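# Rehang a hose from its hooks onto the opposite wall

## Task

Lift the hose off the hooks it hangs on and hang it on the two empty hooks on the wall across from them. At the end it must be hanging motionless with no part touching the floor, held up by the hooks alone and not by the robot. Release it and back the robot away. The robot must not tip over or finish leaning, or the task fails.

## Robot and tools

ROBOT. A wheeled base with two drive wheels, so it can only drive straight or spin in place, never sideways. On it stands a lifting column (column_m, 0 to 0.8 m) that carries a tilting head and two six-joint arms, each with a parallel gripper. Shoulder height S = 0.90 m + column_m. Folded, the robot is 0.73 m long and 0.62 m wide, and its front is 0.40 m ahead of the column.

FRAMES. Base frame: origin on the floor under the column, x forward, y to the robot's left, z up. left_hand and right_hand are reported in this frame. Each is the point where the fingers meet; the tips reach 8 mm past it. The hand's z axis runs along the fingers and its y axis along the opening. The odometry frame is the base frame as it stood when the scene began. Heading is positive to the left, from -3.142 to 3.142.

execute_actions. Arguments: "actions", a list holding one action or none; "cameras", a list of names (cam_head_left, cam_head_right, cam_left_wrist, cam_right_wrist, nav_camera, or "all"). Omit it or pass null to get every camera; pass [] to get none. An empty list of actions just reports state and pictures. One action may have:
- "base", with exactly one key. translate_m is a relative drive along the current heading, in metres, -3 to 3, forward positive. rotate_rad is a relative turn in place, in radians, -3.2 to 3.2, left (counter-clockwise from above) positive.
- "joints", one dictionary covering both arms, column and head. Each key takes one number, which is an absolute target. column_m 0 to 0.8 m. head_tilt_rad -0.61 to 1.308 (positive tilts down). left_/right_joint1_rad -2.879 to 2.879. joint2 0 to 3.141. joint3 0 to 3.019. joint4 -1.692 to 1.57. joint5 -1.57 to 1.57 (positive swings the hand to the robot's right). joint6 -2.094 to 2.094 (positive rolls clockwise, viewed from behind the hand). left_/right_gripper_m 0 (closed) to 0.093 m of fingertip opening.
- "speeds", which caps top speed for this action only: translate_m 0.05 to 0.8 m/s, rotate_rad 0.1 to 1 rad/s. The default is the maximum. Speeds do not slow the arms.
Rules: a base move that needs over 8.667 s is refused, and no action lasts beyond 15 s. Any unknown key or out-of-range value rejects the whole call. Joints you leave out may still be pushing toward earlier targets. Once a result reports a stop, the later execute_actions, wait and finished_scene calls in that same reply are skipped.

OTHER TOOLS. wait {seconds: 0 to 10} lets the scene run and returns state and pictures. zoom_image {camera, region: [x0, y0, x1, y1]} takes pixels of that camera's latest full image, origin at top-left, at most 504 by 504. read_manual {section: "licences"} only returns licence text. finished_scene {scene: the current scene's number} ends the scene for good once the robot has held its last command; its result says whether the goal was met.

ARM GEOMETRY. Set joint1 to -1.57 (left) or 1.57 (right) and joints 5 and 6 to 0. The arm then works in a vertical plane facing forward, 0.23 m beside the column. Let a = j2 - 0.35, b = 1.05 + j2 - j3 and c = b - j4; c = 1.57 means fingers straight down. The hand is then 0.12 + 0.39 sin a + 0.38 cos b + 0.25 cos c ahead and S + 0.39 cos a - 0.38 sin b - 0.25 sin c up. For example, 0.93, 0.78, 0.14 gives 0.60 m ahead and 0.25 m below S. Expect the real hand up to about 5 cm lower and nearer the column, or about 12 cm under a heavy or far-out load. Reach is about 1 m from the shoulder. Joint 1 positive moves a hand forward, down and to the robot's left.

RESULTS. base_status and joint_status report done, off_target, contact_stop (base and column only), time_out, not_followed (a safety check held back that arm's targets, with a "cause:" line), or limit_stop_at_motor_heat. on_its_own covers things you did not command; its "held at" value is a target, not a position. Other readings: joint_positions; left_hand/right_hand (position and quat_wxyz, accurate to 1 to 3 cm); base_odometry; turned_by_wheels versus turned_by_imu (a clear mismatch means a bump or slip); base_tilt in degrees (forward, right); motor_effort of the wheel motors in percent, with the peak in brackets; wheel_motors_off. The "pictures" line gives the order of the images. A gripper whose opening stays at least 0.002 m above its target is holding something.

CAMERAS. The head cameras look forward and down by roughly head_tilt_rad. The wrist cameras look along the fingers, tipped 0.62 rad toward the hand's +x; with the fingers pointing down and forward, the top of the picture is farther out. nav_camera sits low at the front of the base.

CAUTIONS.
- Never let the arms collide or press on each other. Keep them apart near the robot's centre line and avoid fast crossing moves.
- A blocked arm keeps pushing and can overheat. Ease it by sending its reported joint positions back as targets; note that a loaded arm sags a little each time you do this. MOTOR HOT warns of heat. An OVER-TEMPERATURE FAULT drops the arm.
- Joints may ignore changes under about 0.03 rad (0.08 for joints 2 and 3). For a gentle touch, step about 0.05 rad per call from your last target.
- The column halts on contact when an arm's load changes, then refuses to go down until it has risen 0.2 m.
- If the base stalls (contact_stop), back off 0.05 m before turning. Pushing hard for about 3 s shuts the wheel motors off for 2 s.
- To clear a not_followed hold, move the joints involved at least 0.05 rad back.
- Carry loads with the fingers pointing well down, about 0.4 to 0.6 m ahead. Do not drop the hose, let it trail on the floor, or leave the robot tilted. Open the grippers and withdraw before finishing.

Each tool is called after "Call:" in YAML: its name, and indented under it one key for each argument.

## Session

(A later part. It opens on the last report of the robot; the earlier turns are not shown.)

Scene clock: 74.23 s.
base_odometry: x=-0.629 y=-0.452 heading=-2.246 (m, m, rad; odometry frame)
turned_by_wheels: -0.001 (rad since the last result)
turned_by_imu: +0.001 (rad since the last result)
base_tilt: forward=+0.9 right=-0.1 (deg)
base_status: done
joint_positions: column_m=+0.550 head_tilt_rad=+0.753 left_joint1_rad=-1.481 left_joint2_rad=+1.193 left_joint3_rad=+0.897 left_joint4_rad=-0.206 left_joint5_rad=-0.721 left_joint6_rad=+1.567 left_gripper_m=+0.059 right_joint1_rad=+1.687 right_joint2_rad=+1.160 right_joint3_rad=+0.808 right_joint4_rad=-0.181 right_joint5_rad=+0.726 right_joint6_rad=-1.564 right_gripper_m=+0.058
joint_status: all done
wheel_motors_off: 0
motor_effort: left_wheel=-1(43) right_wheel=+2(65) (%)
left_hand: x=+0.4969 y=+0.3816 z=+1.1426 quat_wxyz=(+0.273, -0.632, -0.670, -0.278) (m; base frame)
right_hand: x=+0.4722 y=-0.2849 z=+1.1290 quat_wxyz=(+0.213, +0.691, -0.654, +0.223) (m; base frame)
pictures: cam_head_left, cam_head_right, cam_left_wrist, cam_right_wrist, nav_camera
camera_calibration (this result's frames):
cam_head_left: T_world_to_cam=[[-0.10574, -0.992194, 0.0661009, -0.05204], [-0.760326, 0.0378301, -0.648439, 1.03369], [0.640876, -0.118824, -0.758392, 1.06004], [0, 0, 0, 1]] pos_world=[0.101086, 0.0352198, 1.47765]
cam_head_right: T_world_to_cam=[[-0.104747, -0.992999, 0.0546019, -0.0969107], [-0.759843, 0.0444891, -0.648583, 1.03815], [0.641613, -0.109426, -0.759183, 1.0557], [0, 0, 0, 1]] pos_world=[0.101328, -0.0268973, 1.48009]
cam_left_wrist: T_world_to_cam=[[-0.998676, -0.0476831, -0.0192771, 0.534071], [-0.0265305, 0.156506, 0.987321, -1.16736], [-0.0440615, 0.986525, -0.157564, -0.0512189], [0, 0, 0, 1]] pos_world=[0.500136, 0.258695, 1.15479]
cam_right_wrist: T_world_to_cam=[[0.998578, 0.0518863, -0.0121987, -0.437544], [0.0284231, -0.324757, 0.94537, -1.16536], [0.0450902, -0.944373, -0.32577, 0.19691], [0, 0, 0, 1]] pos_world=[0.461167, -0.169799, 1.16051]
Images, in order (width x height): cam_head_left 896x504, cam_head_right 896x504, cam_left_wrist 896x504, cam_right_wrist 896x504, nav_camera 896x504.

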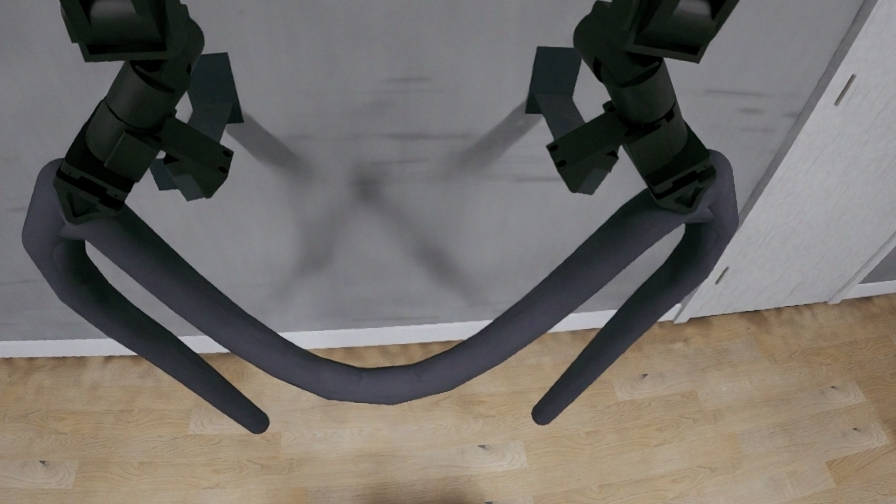

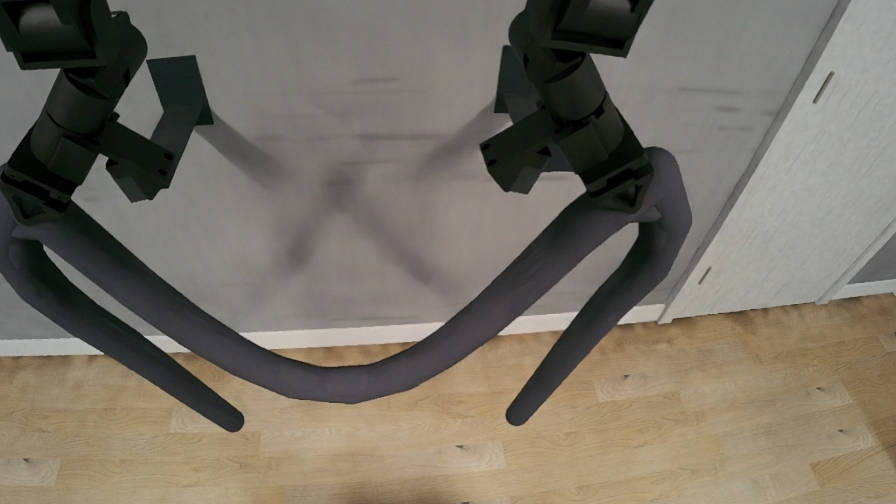

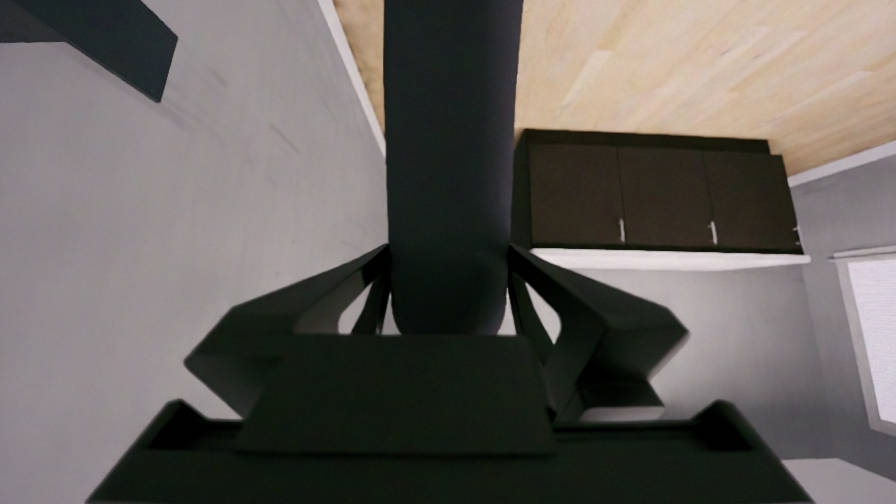

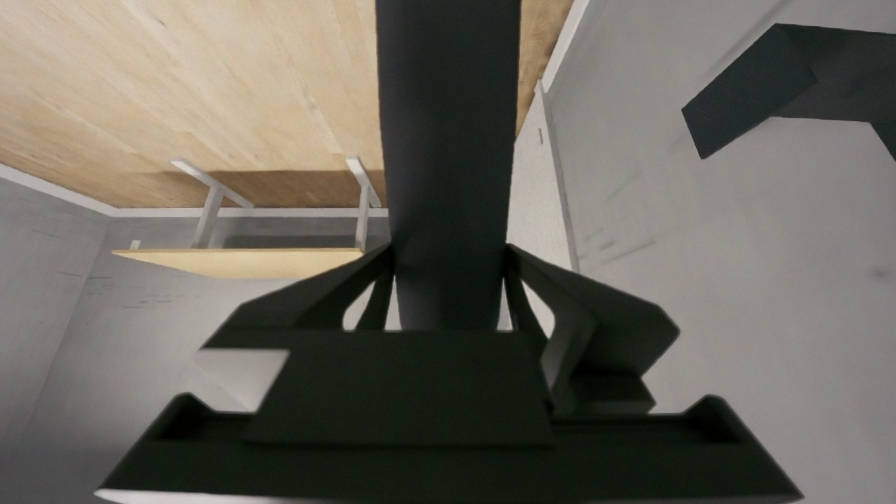

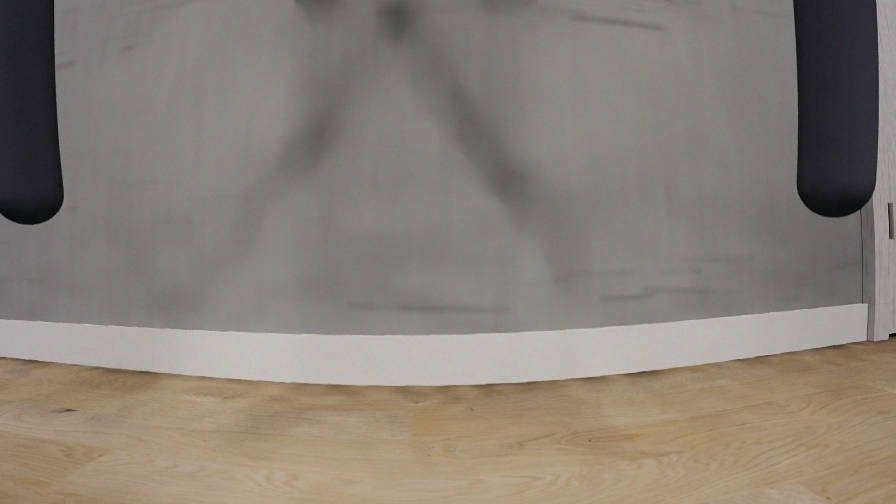

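Call:
execute_actions:
  actions:
    - {"joints":{"left_joint1_rad":-1.38,"right_joint1_rad":1.55,"column_m":0.52}}
  cameras: ["cam_head_left","cam_left_wrist","cam_right_wrist"]

Call:
execute_actions:
  actions:
    - {"base":{"translate_m":0.1},"speeds":{"translate_m":0.06}}
  cameras: ["cam_head_left","cam_left_wrist","cam_right_wrist"]

Scene clock: 77.83 s.
base_odometry: x=-0.629 y=-0.452 heading=-2.246 (m, m, rad; odometry frame)
turned_by_wheels: +0.000 (rad since the last result)
turned_by_imu: +0.001 (rad since the last result)
base_tilt: forward=+0.9 right=-0.1 (deg)
base_status: not commanded
joint_positions: column_m=+0.520 head_tilt_rad=+0.753 left_joint1_rad=-1.394 left_joint2_rad=+1.193 left_joint3_rad=+0.897 left_joint4_rad=-0.206 left_joint5_rad=-0.719 left_joint6_rad=+1.567 left_gripper_m=+0.059 right_joint1_rad=+1.558 right_joint2_rad=+1.160 right_joint3_rad=+0.808 right_joint4_rad=-0.181 right_joint5_rad=+0.723 right_joint6_rad=-1.564 right_gripper_m=+0.058
joint_status: all done
wheel_motors_off: 0
motor_effort: left_wheel=-2(1) right_wheel=+2(3) (%)
left_hand: x=+0.4893 y=+0.4218 z=+1.1254 quat_wxyz=(+0.301, -0.608, -0.673, -0.296) (m; base frame)
right_hand: x=+0.4663 y=-0.3454 z=+1.1087 quat_wxyz=(+0.257, +0.657, -0.663, +0.251) (m; base frame)
pictures: cam_head_left, cam_left_wrist, cam_right_wrist
camera_calibration (this result's frames):
cam_head_left: T_world_to_cam=[[-0.105739, -0.992194, 0.0661027, -0.0500587], [-0.760338, 0.0378301, -0.648425, 1.0142], [0.640863, -0.118824, -0.758403, 1.03729], [0, 0, 0, 1]] pos_world=[0.101085, 0.0352198, 1.44763]
cam_left_wrist: T_world_to_cam=[[-0.995729, -0.0890536, -0.0243727, 0.549814], [-0.0318742, 0.0838096, 0.995972, -1.13337], [-0.0866522, 0.992495, -0.0862901, -0.155774], [0, 0, 0, 1]] pos_world=[0.497842, 0.298555, 1.12876]
cam_right_wrist: T_world_to_cam=[[0.999795, -0.0142818, -0.0143297, -0.449869], [0.0108156, -0.221273, 0.975152, -1.15477], [-0.0170977, -0.975107, -0.221073, 0.0357471], [0, 0, 0, 1]] pos_world=[0.462878, -0.227088, 1.12754]
Images, in order (width x height): cam_head_left 896x504, cam_left_wrist 896x504, cam_right_wrist 896x504.

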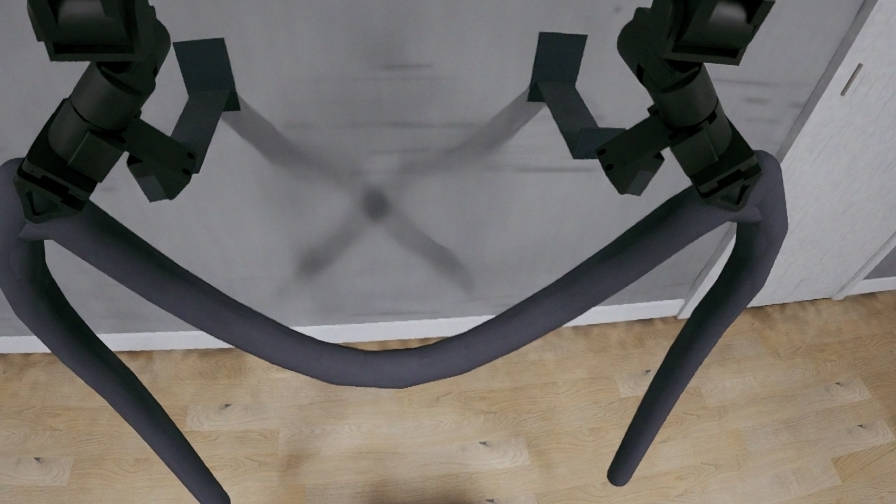

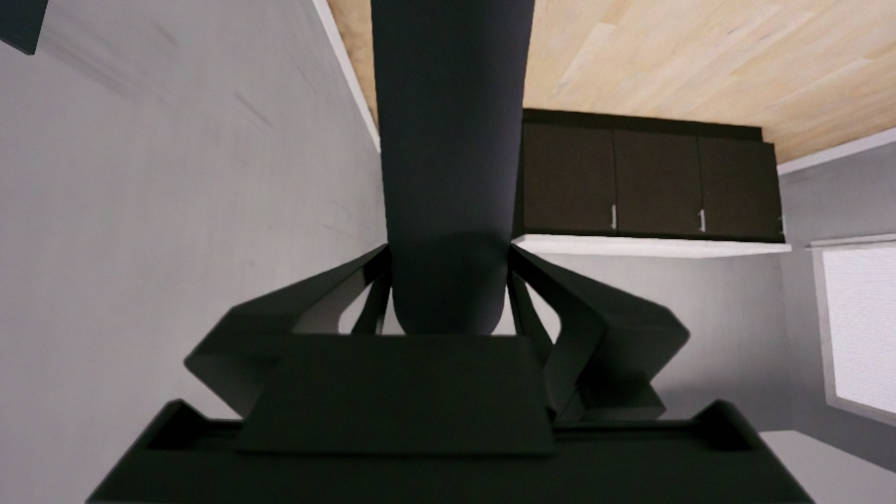

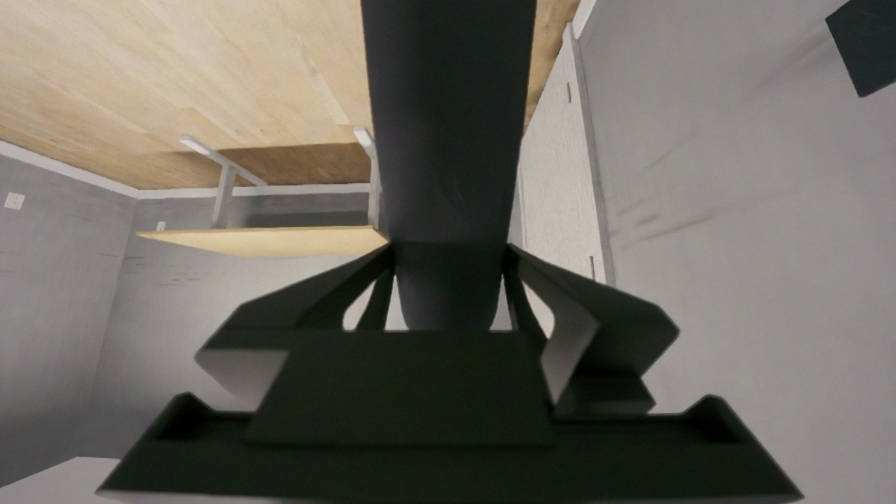

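Scene clock: 80.13 s.
base_odometry: x=-0.691 y=-0.530 heading=-2.246 (m, m, rad; odometry frame)
turned_by_wheels: -0.001 (rad since the last result)
turned_by_imu: +0.000 (rad since the last result)
base_tilt: forward=+1.0 right=-0.1 (deg)
base_status: done
joint_positions: column_m=+0.520 head_tilt_rad=+0.753 left_joint1_rad=-1.394 left_joint2_rad=+1.193 left_joint3_rad=+0.896 left_joint4_rad=-0.207 left_joint5_rad=-0.719 left_joint6_rad=+1.567 left_gripper_m=+0.059 right_joint1_rad=+1.558 right_joint2_rad=+1.160 right_joint3_rad=+0.808 right_joint4_rad=-0.181 right_joint5_rad=+0.723 right_joint6_rad=-1.564 right_gripper_m=+0.058
joint_status: not commanded
wheel_motors_off: 0
motor_effort: left_wheel=+1(30) right_wheel=+1(39) (%)
left_hand: x=+0.4884 y=+0.4218 z=+1.1252 quat_wxyz=(+0.302, -0.608, -0.673, -0.295) (m; base frame)
right_hand: x=+0.4659 y=-0.3454 z=+1.1087 quat_wxyz=(+0.257, +0.657, -0.663, +0.251) (m; base frame)
pictures: cam_head_left, cam_left_wrist, cam_right_wrist
camera_calibration (this result's frames):
cam_head_left: T_world_to_cam=[[-0.105719, -0.992194, 0.0661344, -0.0501074], [-0.760532, 0.0378301, -0.648197, 1.01387], [0.640636, -0.118824, -0.758595, 1.03759], [0, 0, 0, 1]] pos_world=[0.101068, 0.0352198, 1.44761]
cam_left_wrist: T_world_to_cam=[[-0.99575, -0.0894046, -0.022111, 0.546487], [-0.029659, 0.0839989, 0.996024, -1.13436], [-0.0871919, 0.992447, -0.0862936, -0.155545], [0, 0, 0, 1]] pos_world=[0.496958, 0.298514, 1.12851]
cam_right_wrist: T_world_to_cam=[[0.999784, -0.0142905, -0.0150925, -0.44858], [0.0115576, -0.221278, 0.975142, -1.15506], [-0.0172749, -0.975106, -0.221065, 0.0358051], [0, 0, 0, 1]] pos_world=[0.462451, -0.227086, 1.12749]
Images, in order (width x height): cam_head_left 896x504, cam_left_wrist 896x504, cam_right_wrist 896x504.

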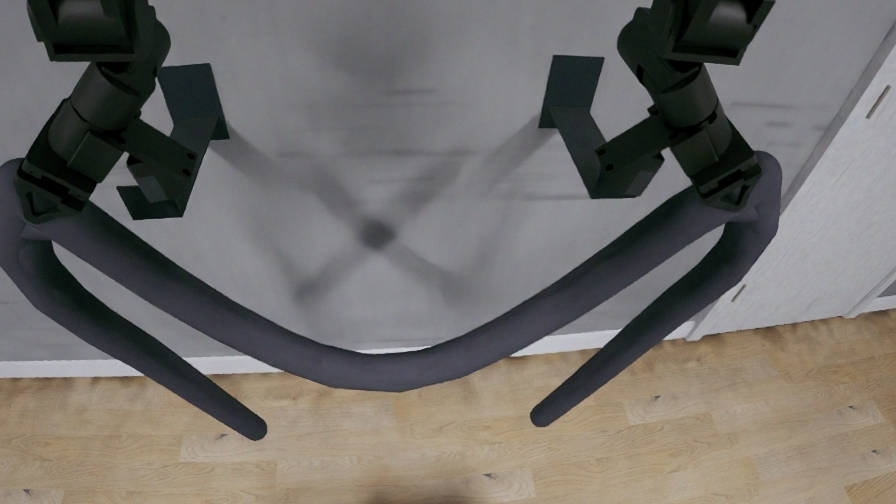

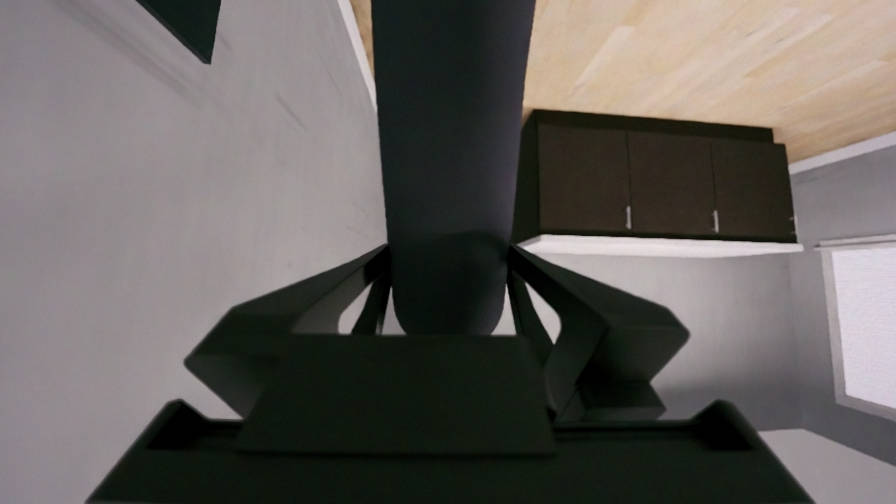

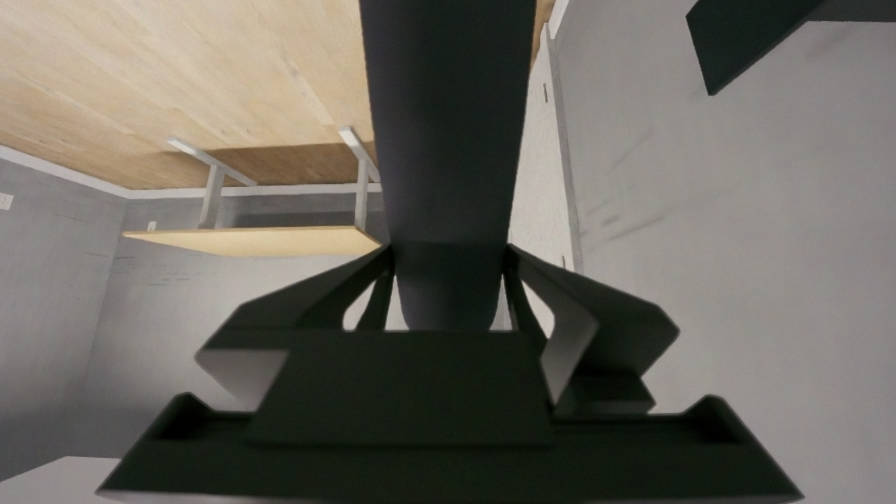

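Call:
execute_actions:
  actions:
    - {"base":{"translate_m":0.07},"speeds":{"translate_m":0.05},"joints":{"column_m":0.57}}
  cameras: ["cam_head_left","cam_left_wrist","cam_right_wrist"]

Scene clock: 83.07 s.
base_odometry: x=-0.735 y=-0.585 heading=-2.247 (m, m, rad; odometry frame)
turned_by_wheels: +0.000 (rad since the last result)
turned_by_imu: +0.000 (rad since the last result)
base_tilt: forward=+0.9 right=-0.2 (deg)
base_status: done
joint_positions: column_m=+0.570 head_tilt_rad=+0.753 left_joint1_rad=-1.394 left_joint2_rad=+1.195 left_joint3_rad=+0.894 left_joint4_rad=-0.208 left_joint5_rad=-0.719 left_joint6_rad=+1.567 left_gripper_m=+0.059 right_joint1_rad=+1.558 right_joint2_rad=+1.161 right_joint3_rad=+0.805 right_joint4_rad=-0.181 right_joint5_rad=+0.723 right_joint6_rad=-1.564 right_gripper_m=+0.058
joint_status: all done
wheel_motors_off: 0
motor_effort: left_wheel=+1(31) right_wheel=+1(35) (%)
left_hand: x=+0.4865 y=+0.4217 z=+1.1743 quat_wxyz=(+0.304, -0.608, -0.672, -0.293) (m; base frame)
right_hand: x=+0.4643 y=-0.3454 z=+1.1581 quat_wxyz=(+0.258, +0.657, -0.663, +0.250) (m; base frame)
pictures: cam_head_left, cam_left_wrist, cam_right_wrist
camera_calibration (this result's frames):
cam_head_left: T_world_to_cam=[[-0.105689, -0.992194, 0.0661834, -0.0534809], [-0.760833, 0.0378301, -0.647845, 1.04564], [0.640284, -0.118824, -0.758892, 1.07587], [0, 0, 0, 1]] pos_world=[0.10104, 0.0352198, 1.49742]
cam_left_wrist: T_world_to_cam=[[-0.995777, -0.0901053, -0.0175874, 0.540658], [-0.0252286, 0.0843799, 0.996114, -1.18583], [-0.0882711, 0.992351, -0.0862967, -0.150828], [0, 0, 0, 1]] pos_world=[0.495144, 0.29845, 1.17772]
cam_right_wrist: T_world_to_cam=[[0.999733, -0.014325, -0.0181436, -0.442722], [0.0145255, -0.221298, 0.975098, -1.20458], [-0.0179834, -0.975101, -0.221031, 0.0470022], [0, 0, 0, 1]] pos_world=[0.460946, -0.22708, 1.17694]
Images, in order (width x height): cam_head_left 896x504, cam_left_wrist 896x504, cam_right_wrist 896x504.

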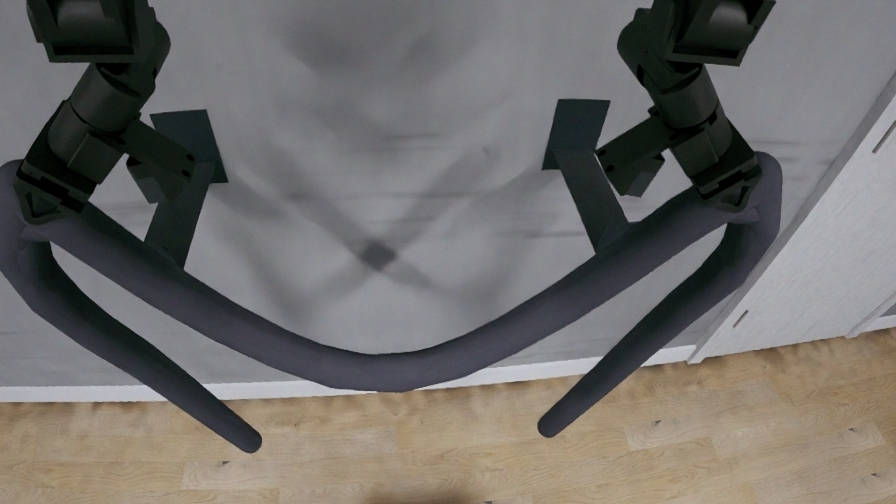

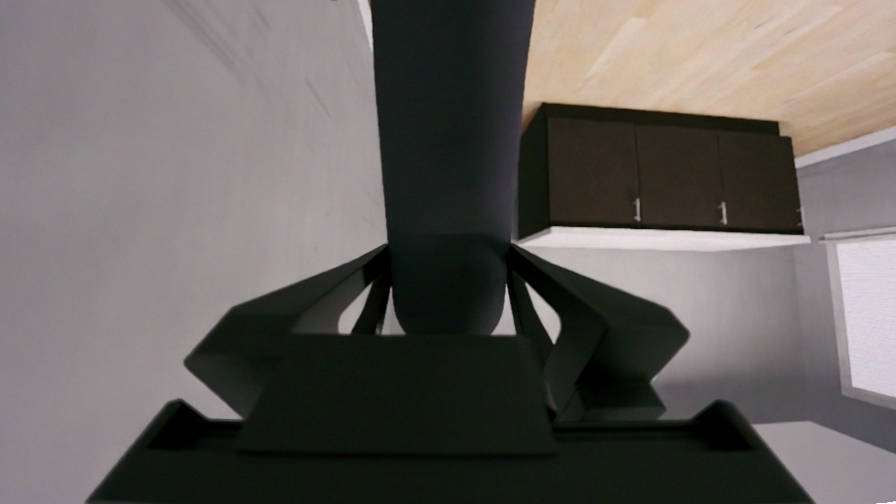

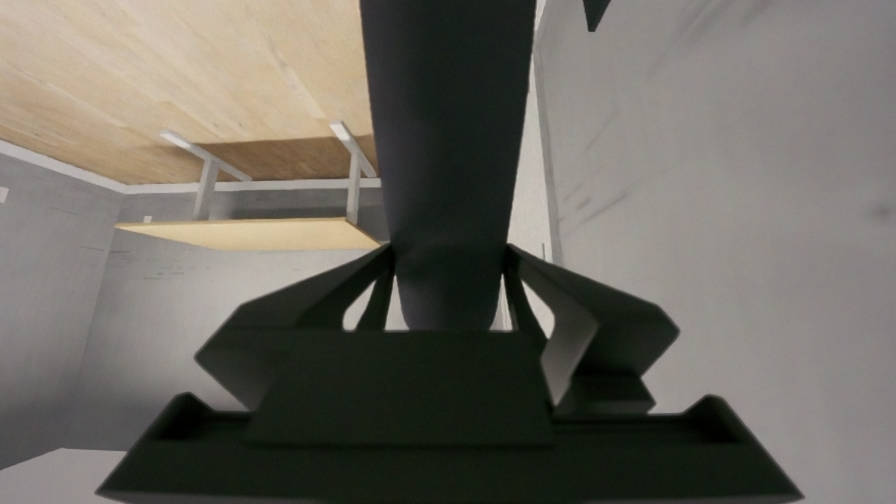

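Call:
execute_actions:
  actions:
    - {"base":{"translate_m":0.05},"speeds":{"translate_m":0.05}}
  cameras: ["cam_head_left","cam_left_wrist","cam_right_wrist","nav_camera"]

Scene clock: 85.30 s.
base_odometry: x=-0.766 y=-0.624 heading=-2.247 (m, m, rad; odometry frame)
turned_by_wheels: +0.000 (rad since the last result)
turned_by_imu: +0.000 (rad since the last result)
base_tilt: forward=+0.9 right=-0.1 (deg)
base_status: done
joint_positions: column_m=+0.570 head_tilt_rad=+0.753 left_joint1_rad=-1.395 left_joint2_rad=+1.195 left_joint3_rad=+0.893 left_joint4_rad=-0.209 left_joint5_rad=-0.719 left_joint6_rad=+1.570 left_gripper_m=+0.059 right_joint1_rad=+1.558 right_joint2_rad=+1.161 right_joint3_rad=+0.805 right_joint4_rad=-0.181 right_joint5_rad=+0.723 right_joint6_rad=-1.564 right_gripper_m=+0.058
joint_status: not commanded
wheel_motors_off: 0
motor_effort: left_wheel=+0(31) right_wheel=+1(37) (%)
left_hand: x=+0.4857 y=+0.4215 z=+1.1742 quat_wxyz=(+0.305, -0.610, -0.671, -0.292) (m; base frame)
right_hand: x=+0.4642 y=-0.3453 z=+1.1579 quat_wxyz=(+0.258, +0.657, -0.663, +0.249) (m; base frame)
pictures: cam_head_left, cam_left_wrist, cam_right_wrist, nav_camera
camera_calibration (this result's frames):
cam_head_left: T_world_to_cam=[[-0.105689, -0.992194, 0.0661834, -0.0534809], [-0.760833, 0.0378301, -0.647844, 1.04564], [0.640284, -0.118824, -0.758892, 1.07587], [0, 0, 0, 1]] pos_world=[0.10104, 0.0352198, 1.49742]
cam_left_wrist: T_world_to_cam=[[-0.996008, -0.0882573, -0.0133383, 0.534208], [-0.020879, 0.0850766, 0.996156, -1.18811], [-0.0867832, 0.992458, -0.0865797, -0.151116], [0, 0, 0, 1]] pos_world=[0.494154, 0.298205, 1.17759]
cam_right_wrist: T_world_to_cam=[[0.999726, -0.0143273, -0.0185278, -0.442157], [0.0148929, -0.221673, 0.975007, -1.20459], [-0.0180763, -0.975016, -0.221399, 0.0475064], [0, 0, 0, 1]] pos_world=[0.460834, -0.22704, 1.17681]
Images, in order (width x height): cam_head_left 896x504, cam_left_wrist 896x504, cam_right_wrist 896x504, nav_camera 896x504.

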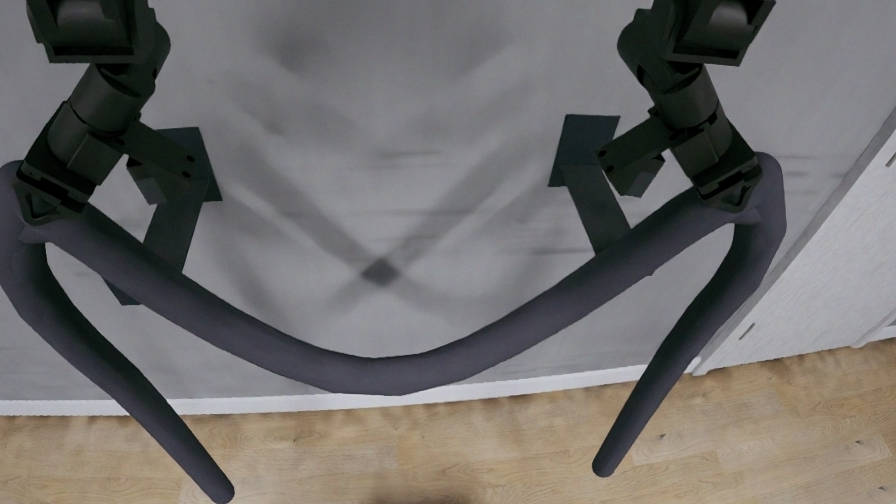

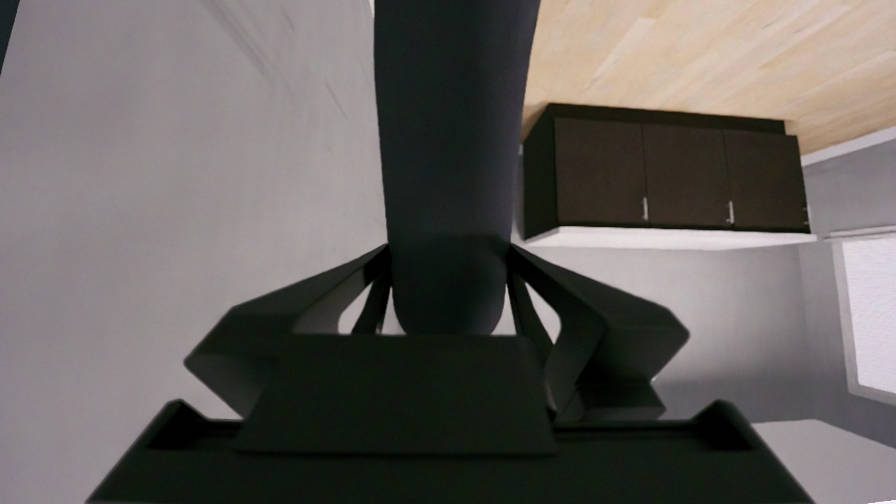

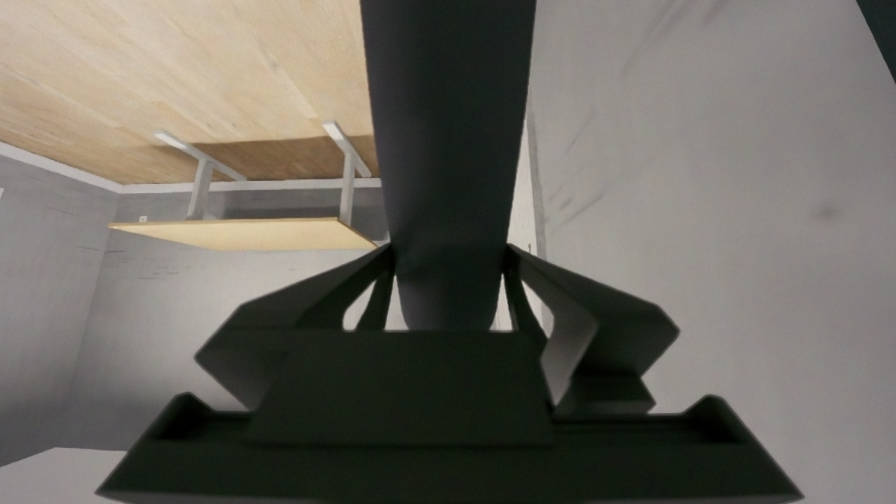

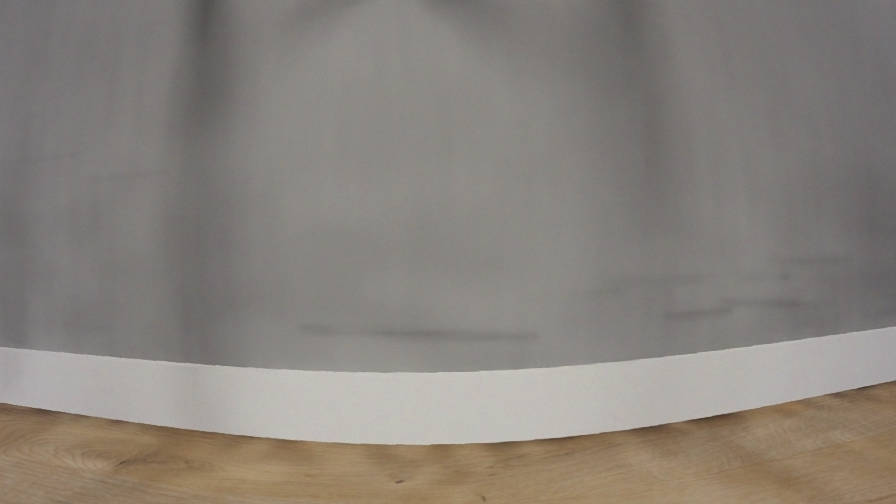

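Call:
execute_actions:
  actions:
    - {"joints":{"column_m":0.61}}
  cameras: []

Call:
execute_actions:
  actions:
    - {"base":{"translate_m":0.07},"speeds":{"translate_m":0.05}}
  cameras: ["cam_head_left","cam_head_right","cam_left_wrist","cam_right_wrist"]

Scene clock: 87.20 s.
base_odometry: x=-0.766 y=-0.624 heading=-2.247 (m, m, rad; odometry frame)
turned_by_wheels: +0.000 (rad since the last result)
turned_by_imu: +0.000 (rad since the last result)
base_tilt: forward=+0.9 right=-0.1 (deg)
base_status: not commanded
joint_positions: column_m=+0.610 head_tilt_rad=+0.753 left_joint1_rad=-1.395 left_joint2_rad=+1.195 left_joint3_rad=+0.893 left_joint4_rad=-0.209 left_joint5_rad=-0.718 left_joint6_rad=+1.570 left_gripper_m=+0.059 right_joint1_rad=+1.558 right_joint2_rad=+1.161 right_joint3_rad=+0.805 right_joint4_rad=-0.181 right_joint5_rad=+0.723 right_joint6_rad=-1.564 right_gripper_m=+0.058
joint_status: all done
wheel_motors_off: 0
motor_effort: left_wheel=+1(1) right_wheel=+1(1) (%)
left_hand: x=+0.4857 y=+0.4214 z=+1.2141 quat_wxyz=(+0.304, -0.610, -0.671, -0.292) (m; base frame)
right_hand: x=+0.4642 y=-0.3453 z=+1.1979 quat_wxyz=(+0.258, +0.657, -0.663, +0.249) (m; base frame)
pictures: none
No camera images: the call's "cameras" was empty. Leave "cameras" out to get every camera's image.

Scene clock: 89.37 s.
base_odometry: x=-0.810 y=-0.678 heading=-2.247 (m, m, rad; odometry frame)
turned_by_wheels: +0.000 (rad since the last result)
turned_by_imu: +0.000 (rad since the last result)
base_tilt: forward=+0.9 right=-0.1 (deg)
base_status: done
joint_positions: column_m=+0.610 head_tilt_rad=+0.753 left_joint1_rad=-1.395 left_joint2_rad=+1.195 left_joint3_rad=+0.893 left_joint4_rad=-0.209 left_joint5_rad=-0.718 left_joint6_rad=+1.570 left_gripper_m=+0.059 right_joint1_rad=+1.558 right_joint2_rad=+1.161 right_joint3_rad=+0.805 right_joint4_rad=-0.181 right_joint5_rad=+0.723 right_joint6_rad=-1.564 right_gripper_m=+0.058
joint_status: not commanded
wheel_motors_off: 0
motor_effort: left_wheel=+1(32) right_wheel=+1(34) (%)
left_hand: x=+0.4856 y=+0.4214 z=+1.2140 quat_wxyz=(+0.305, -0.610, -0.671, -0.292) (m; base frame)
right_hand: x=+0.4640 y=-0.3453 z=+1.1979 quat_wxyz=(+0.258, +0.657, -0.663, +0.249) (m; base frame)
pictures: cam_head_left, cam_head_right, cam_left_wrist, cam_right_wrist
camera_calibration (this result's frames):
cam_head_left: T_world_to_cam=[[-0.105689, -0.992194, 0.0661834, -0.0561285], [-0.760833, 0.0378301, -0.647845, 1.07156], [0.640284, -0.118824, -0.758892, 1.10623], [0, 0, 0, 1]] pos_world=[0.10104, 0.0352198, 1.53743]
cam_head_right: T_world_to_cam=[[-0.104705, -0.992999, 0.0546837, -0.10031], [-0.760349, 0.0444891, -0.647989, 1.07602], [0.64102, -0.109426, -0.759684, 1.10194], [0, 0, 0, 1]] pos_world=[0.101284, -0.0268973, 1.53987]
cam_left_wrist: T_world_to_cam=[[-0.996008, -0.0883128, -0.0129603, 0.534182], [-0.0205417, 0.0854873, 0.996127, -1.22808], [-0.0868629, 0.992418, -0.0869602, -0.147131], [0, 0, 0, 1]] pos_world=[0.494043, 0.298176, 1.21745]
cam_right_wrist: T_world_to_cam=[[0.999718, -0.0143316, -0.0189092, -0.440736], [0.0152638, -0.221675, 0.975001, -1.24373], [-0.018165, -0.975015, -0.221394, 0.0563912], [0, 0, 0, 1]] pos_world=[0.460621, -0.227039, 1.21679]
Images, in order (width x height): cam_head_left 896x504, cam_head_right 896x504, cam_left_wrist 896x504, cam_right_wrist 896x504.

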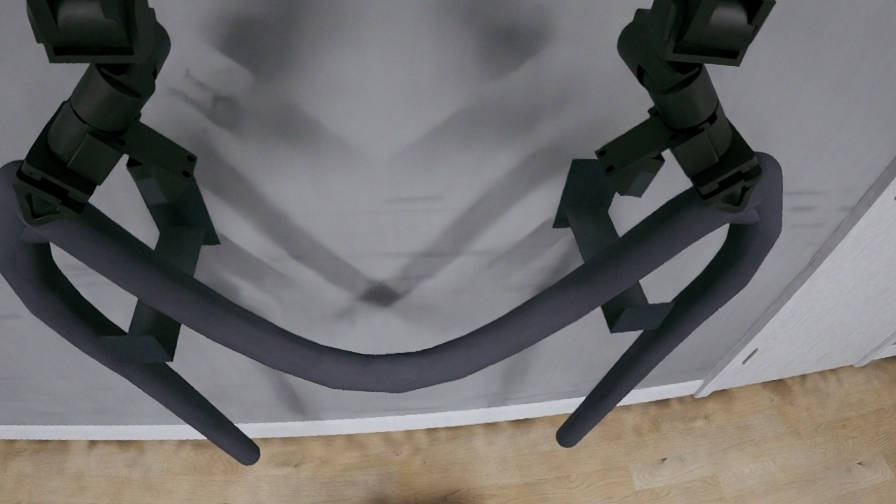

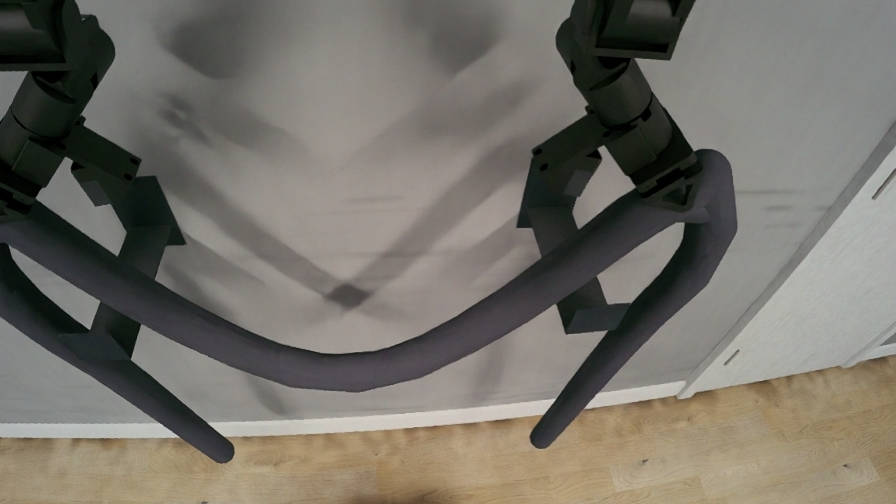

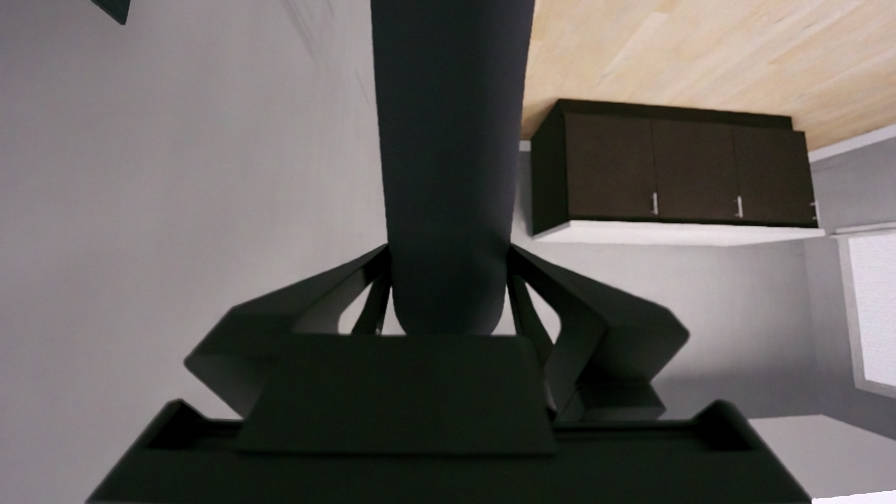

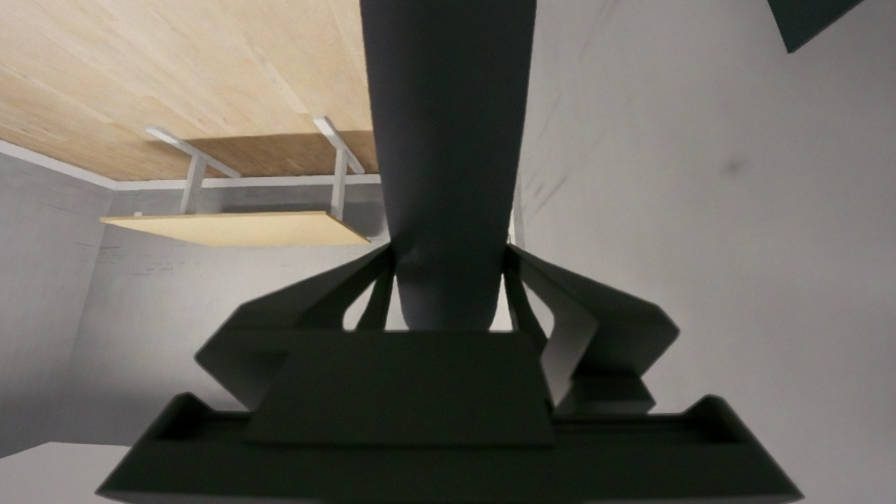

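Call:
execute_actions:
  actions:
    - {"base":{"translate_m":0.05},"speeds":{"translate_m":0.05}}
  cameras: []

Call:
execute_actions:
  actions:
    - {"joints":{"column_m":0.52}}
  cameras: ["cam_head_left","cam_head_right","cam_left_wrist","cam_right_wrist"]

Scene clock: 91.93 s.
base_odometry: x=-0.842 y=-0.717 heading=-2.248 (m, m, rad; odometry frame)
turned_by_wheels: +0.000 (rad since the last result)
turned_by_imu: +0.000 (rad since the last result)
base_tilt: forward=+0.9 right=-0.1 (deg)
base_status: done
joint_positions: column_m=+0.610 head_tilt_rad=+0.753 left_joint1_rad=-1.395 left_joint2_rad=+1.195 left_joint3_rad=+0.892 left_joint4_rad=-0.209 left_joint5_rad=-0.718 left_joint6_rad=+1.570 left_gripper_m=+0.059 right_joint1_rad=+1.558 right_joint2_rad=+1.161 right_joint3_rad=+0.805 right_joint4_rad=-0.181 right_joint5_rad=+0.723 right_joint6_rad=-1.564 right_gripper_m=+0.058
joint_status: not commanded
wheel_motors_off: 0
motor_effort: left_wheel=-1(31) right_wheel=+0(33) (%)
left_hand: x=+0.4853 y=+0.4214 z=+1.2139 quat_wxyz=(+0.305, -0.610, -0.671, -0.292) (m; base frame)
right_hand: x=+0.4638 y=-0.3453 z=+1.1978 quat_wxyz=(+0.259, +0.657, -0.663, +0.249) (m; base frame)
pictures: none
No camera images: the call's "cameras" was empty. Leave "cameras" out to get every camera's image.

Scene clock: 93.70 s.
base_odometry: x=-0.842 y=-0.717 heading=-2.248 (m, m, rad; odometry frame)
turned_by_wheels: +0.000 (rad since the last result)
turned_by_imu: +0.000 (rad since the last result)
base_tilt: forward=+0.9 right=-0.1 (deg)
base_status: not commanded
joint_positions: column_m=+0.520 head_tilt_rad=+0.753 left_joint1_rad=-1.395 left_joint2_rad=+1.195 left_joint3_rad=+0.892 left_joint4_rad=-0.209 left_joint5_rad=-0.718 left_joint6_rad=+1.570 left_gripper_m=+0.059 right_joint1_rad=+1.558 right_joint2_rad=+1.161 right_joint3_rad=+0.805 right_joint4_rad=-0.181 right_joint5_rad=+0.723 right_joint6_rad=-1.564 right_gripper_m=+0.058
joint_status: all done
wheel_motors_off: 0
motor_effort: left_wheel=-2(1) right_wheel=+1(2) (%)
left_hand: x=+0.4853 y=+0.4214 z=+1.1241 quat_wxyz=(+0.305, -0.610, -0.671, -0.292) (m; base frame)
right_hand: x=+0.4638 y=-0.3453 z=+1.1080 quat_wxyz=(+0.259, +0.657, -0.663, +0.249) (m; base frame)
pictures: cam_head_left, cam_head_right, cam_left_wrist, cam_right_wrist
camera_calibration (this result's frames):
cam_head_left: T_world_to_cam=[[-0.105689, -0.992194, 0.0661834, -0.0501834], [-0.760833, 0.0378301, -0.647844, 1.01336], [0.640284, -0.118824, -0.758892, 1.03806], [0, 0, 0, 1]] pos_world=[0.10104, 0.0352198, 1.4476]
cam_head_right: T_world_to_cam=[[-0.104705, -0.992999, 0.0546837, -0.0953976], [-0.760349, 0.0444891, -0.647989, 1.01782], [0.641019, -0.109426, -0.759684, 1.0337], [0, 0, 0, 1]] pos_world=[0.101284, -0.0268973, 1.45004]
cam_left_wrist: T_world_to_cam=[[-0.996008, -0.0883709, -0.0125832, 0.532399], [-0.0201725, 0.0855194, 0.996132, -1.13876], [-0.0869529, 0.99241, -0.0869607, -0.154903], [0, 0, 0, 1]] pos_world=[0.493832, 0.298162, 1.12759]
cam_right_wrist: T_world_to_cam=[[0.999711, -0.0143359, -0.0192906, -0.441892], [0.0156348, -0.221678, 0.974995, -1.15619], [-0.0182537, -0.975015, -0.22139, 0.0365089], [0, 0, 0, 1]] pos_world=[0.460508, -0.227039, 1.12683]
Images, in order (width x height): cam_head_left 896x504, cam_head_right 896x504, cam_left_wrist 896x504, cam_right_wrist 896x504.

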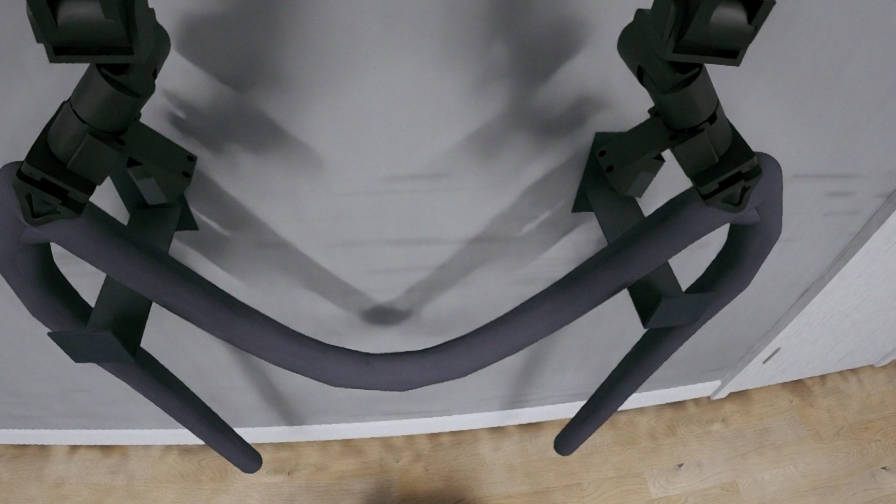

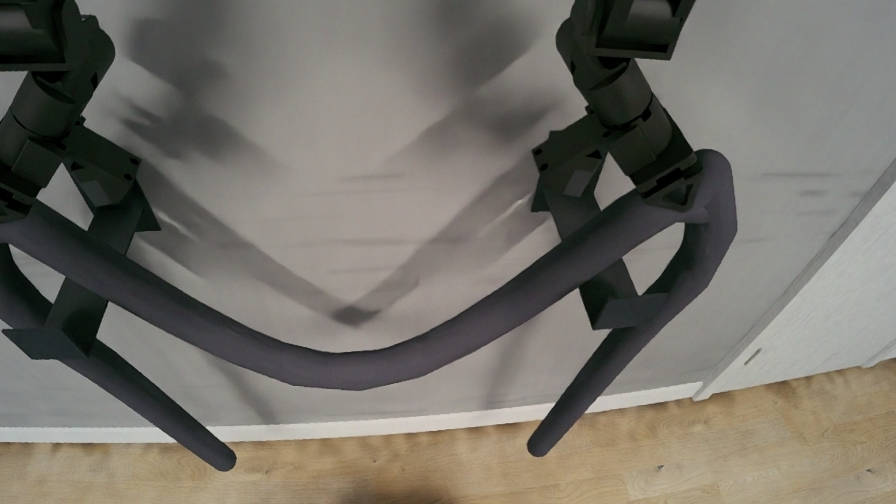

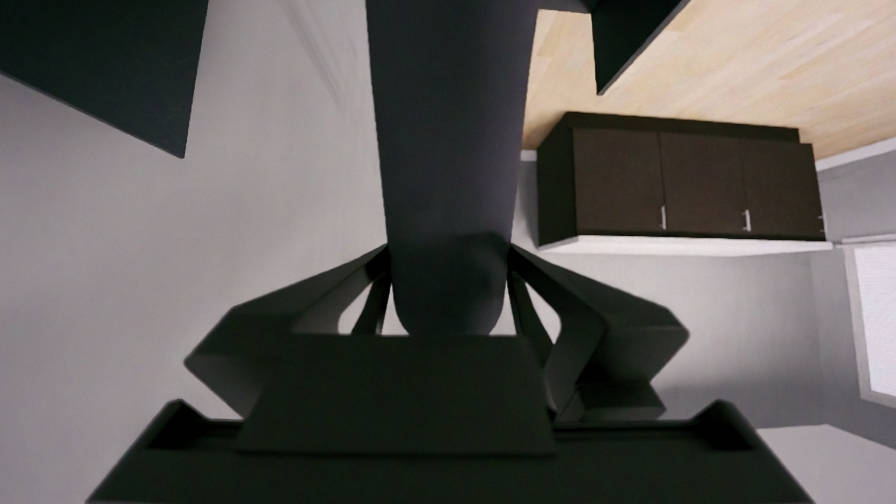

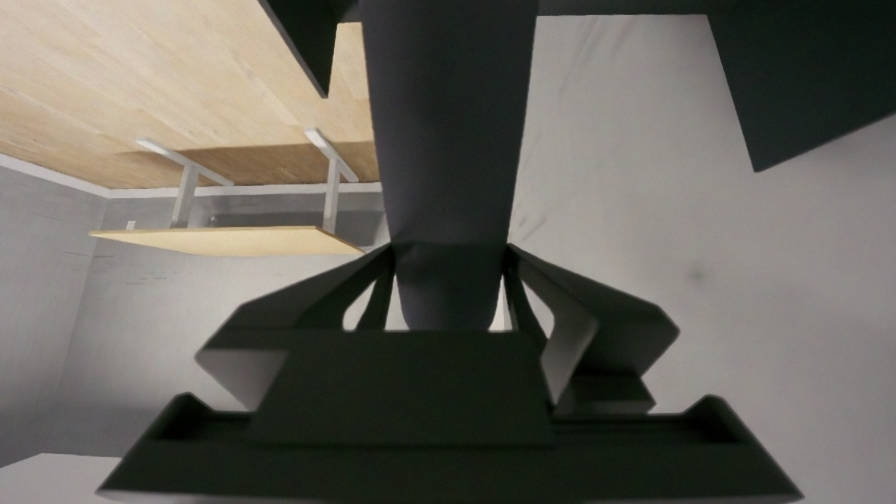

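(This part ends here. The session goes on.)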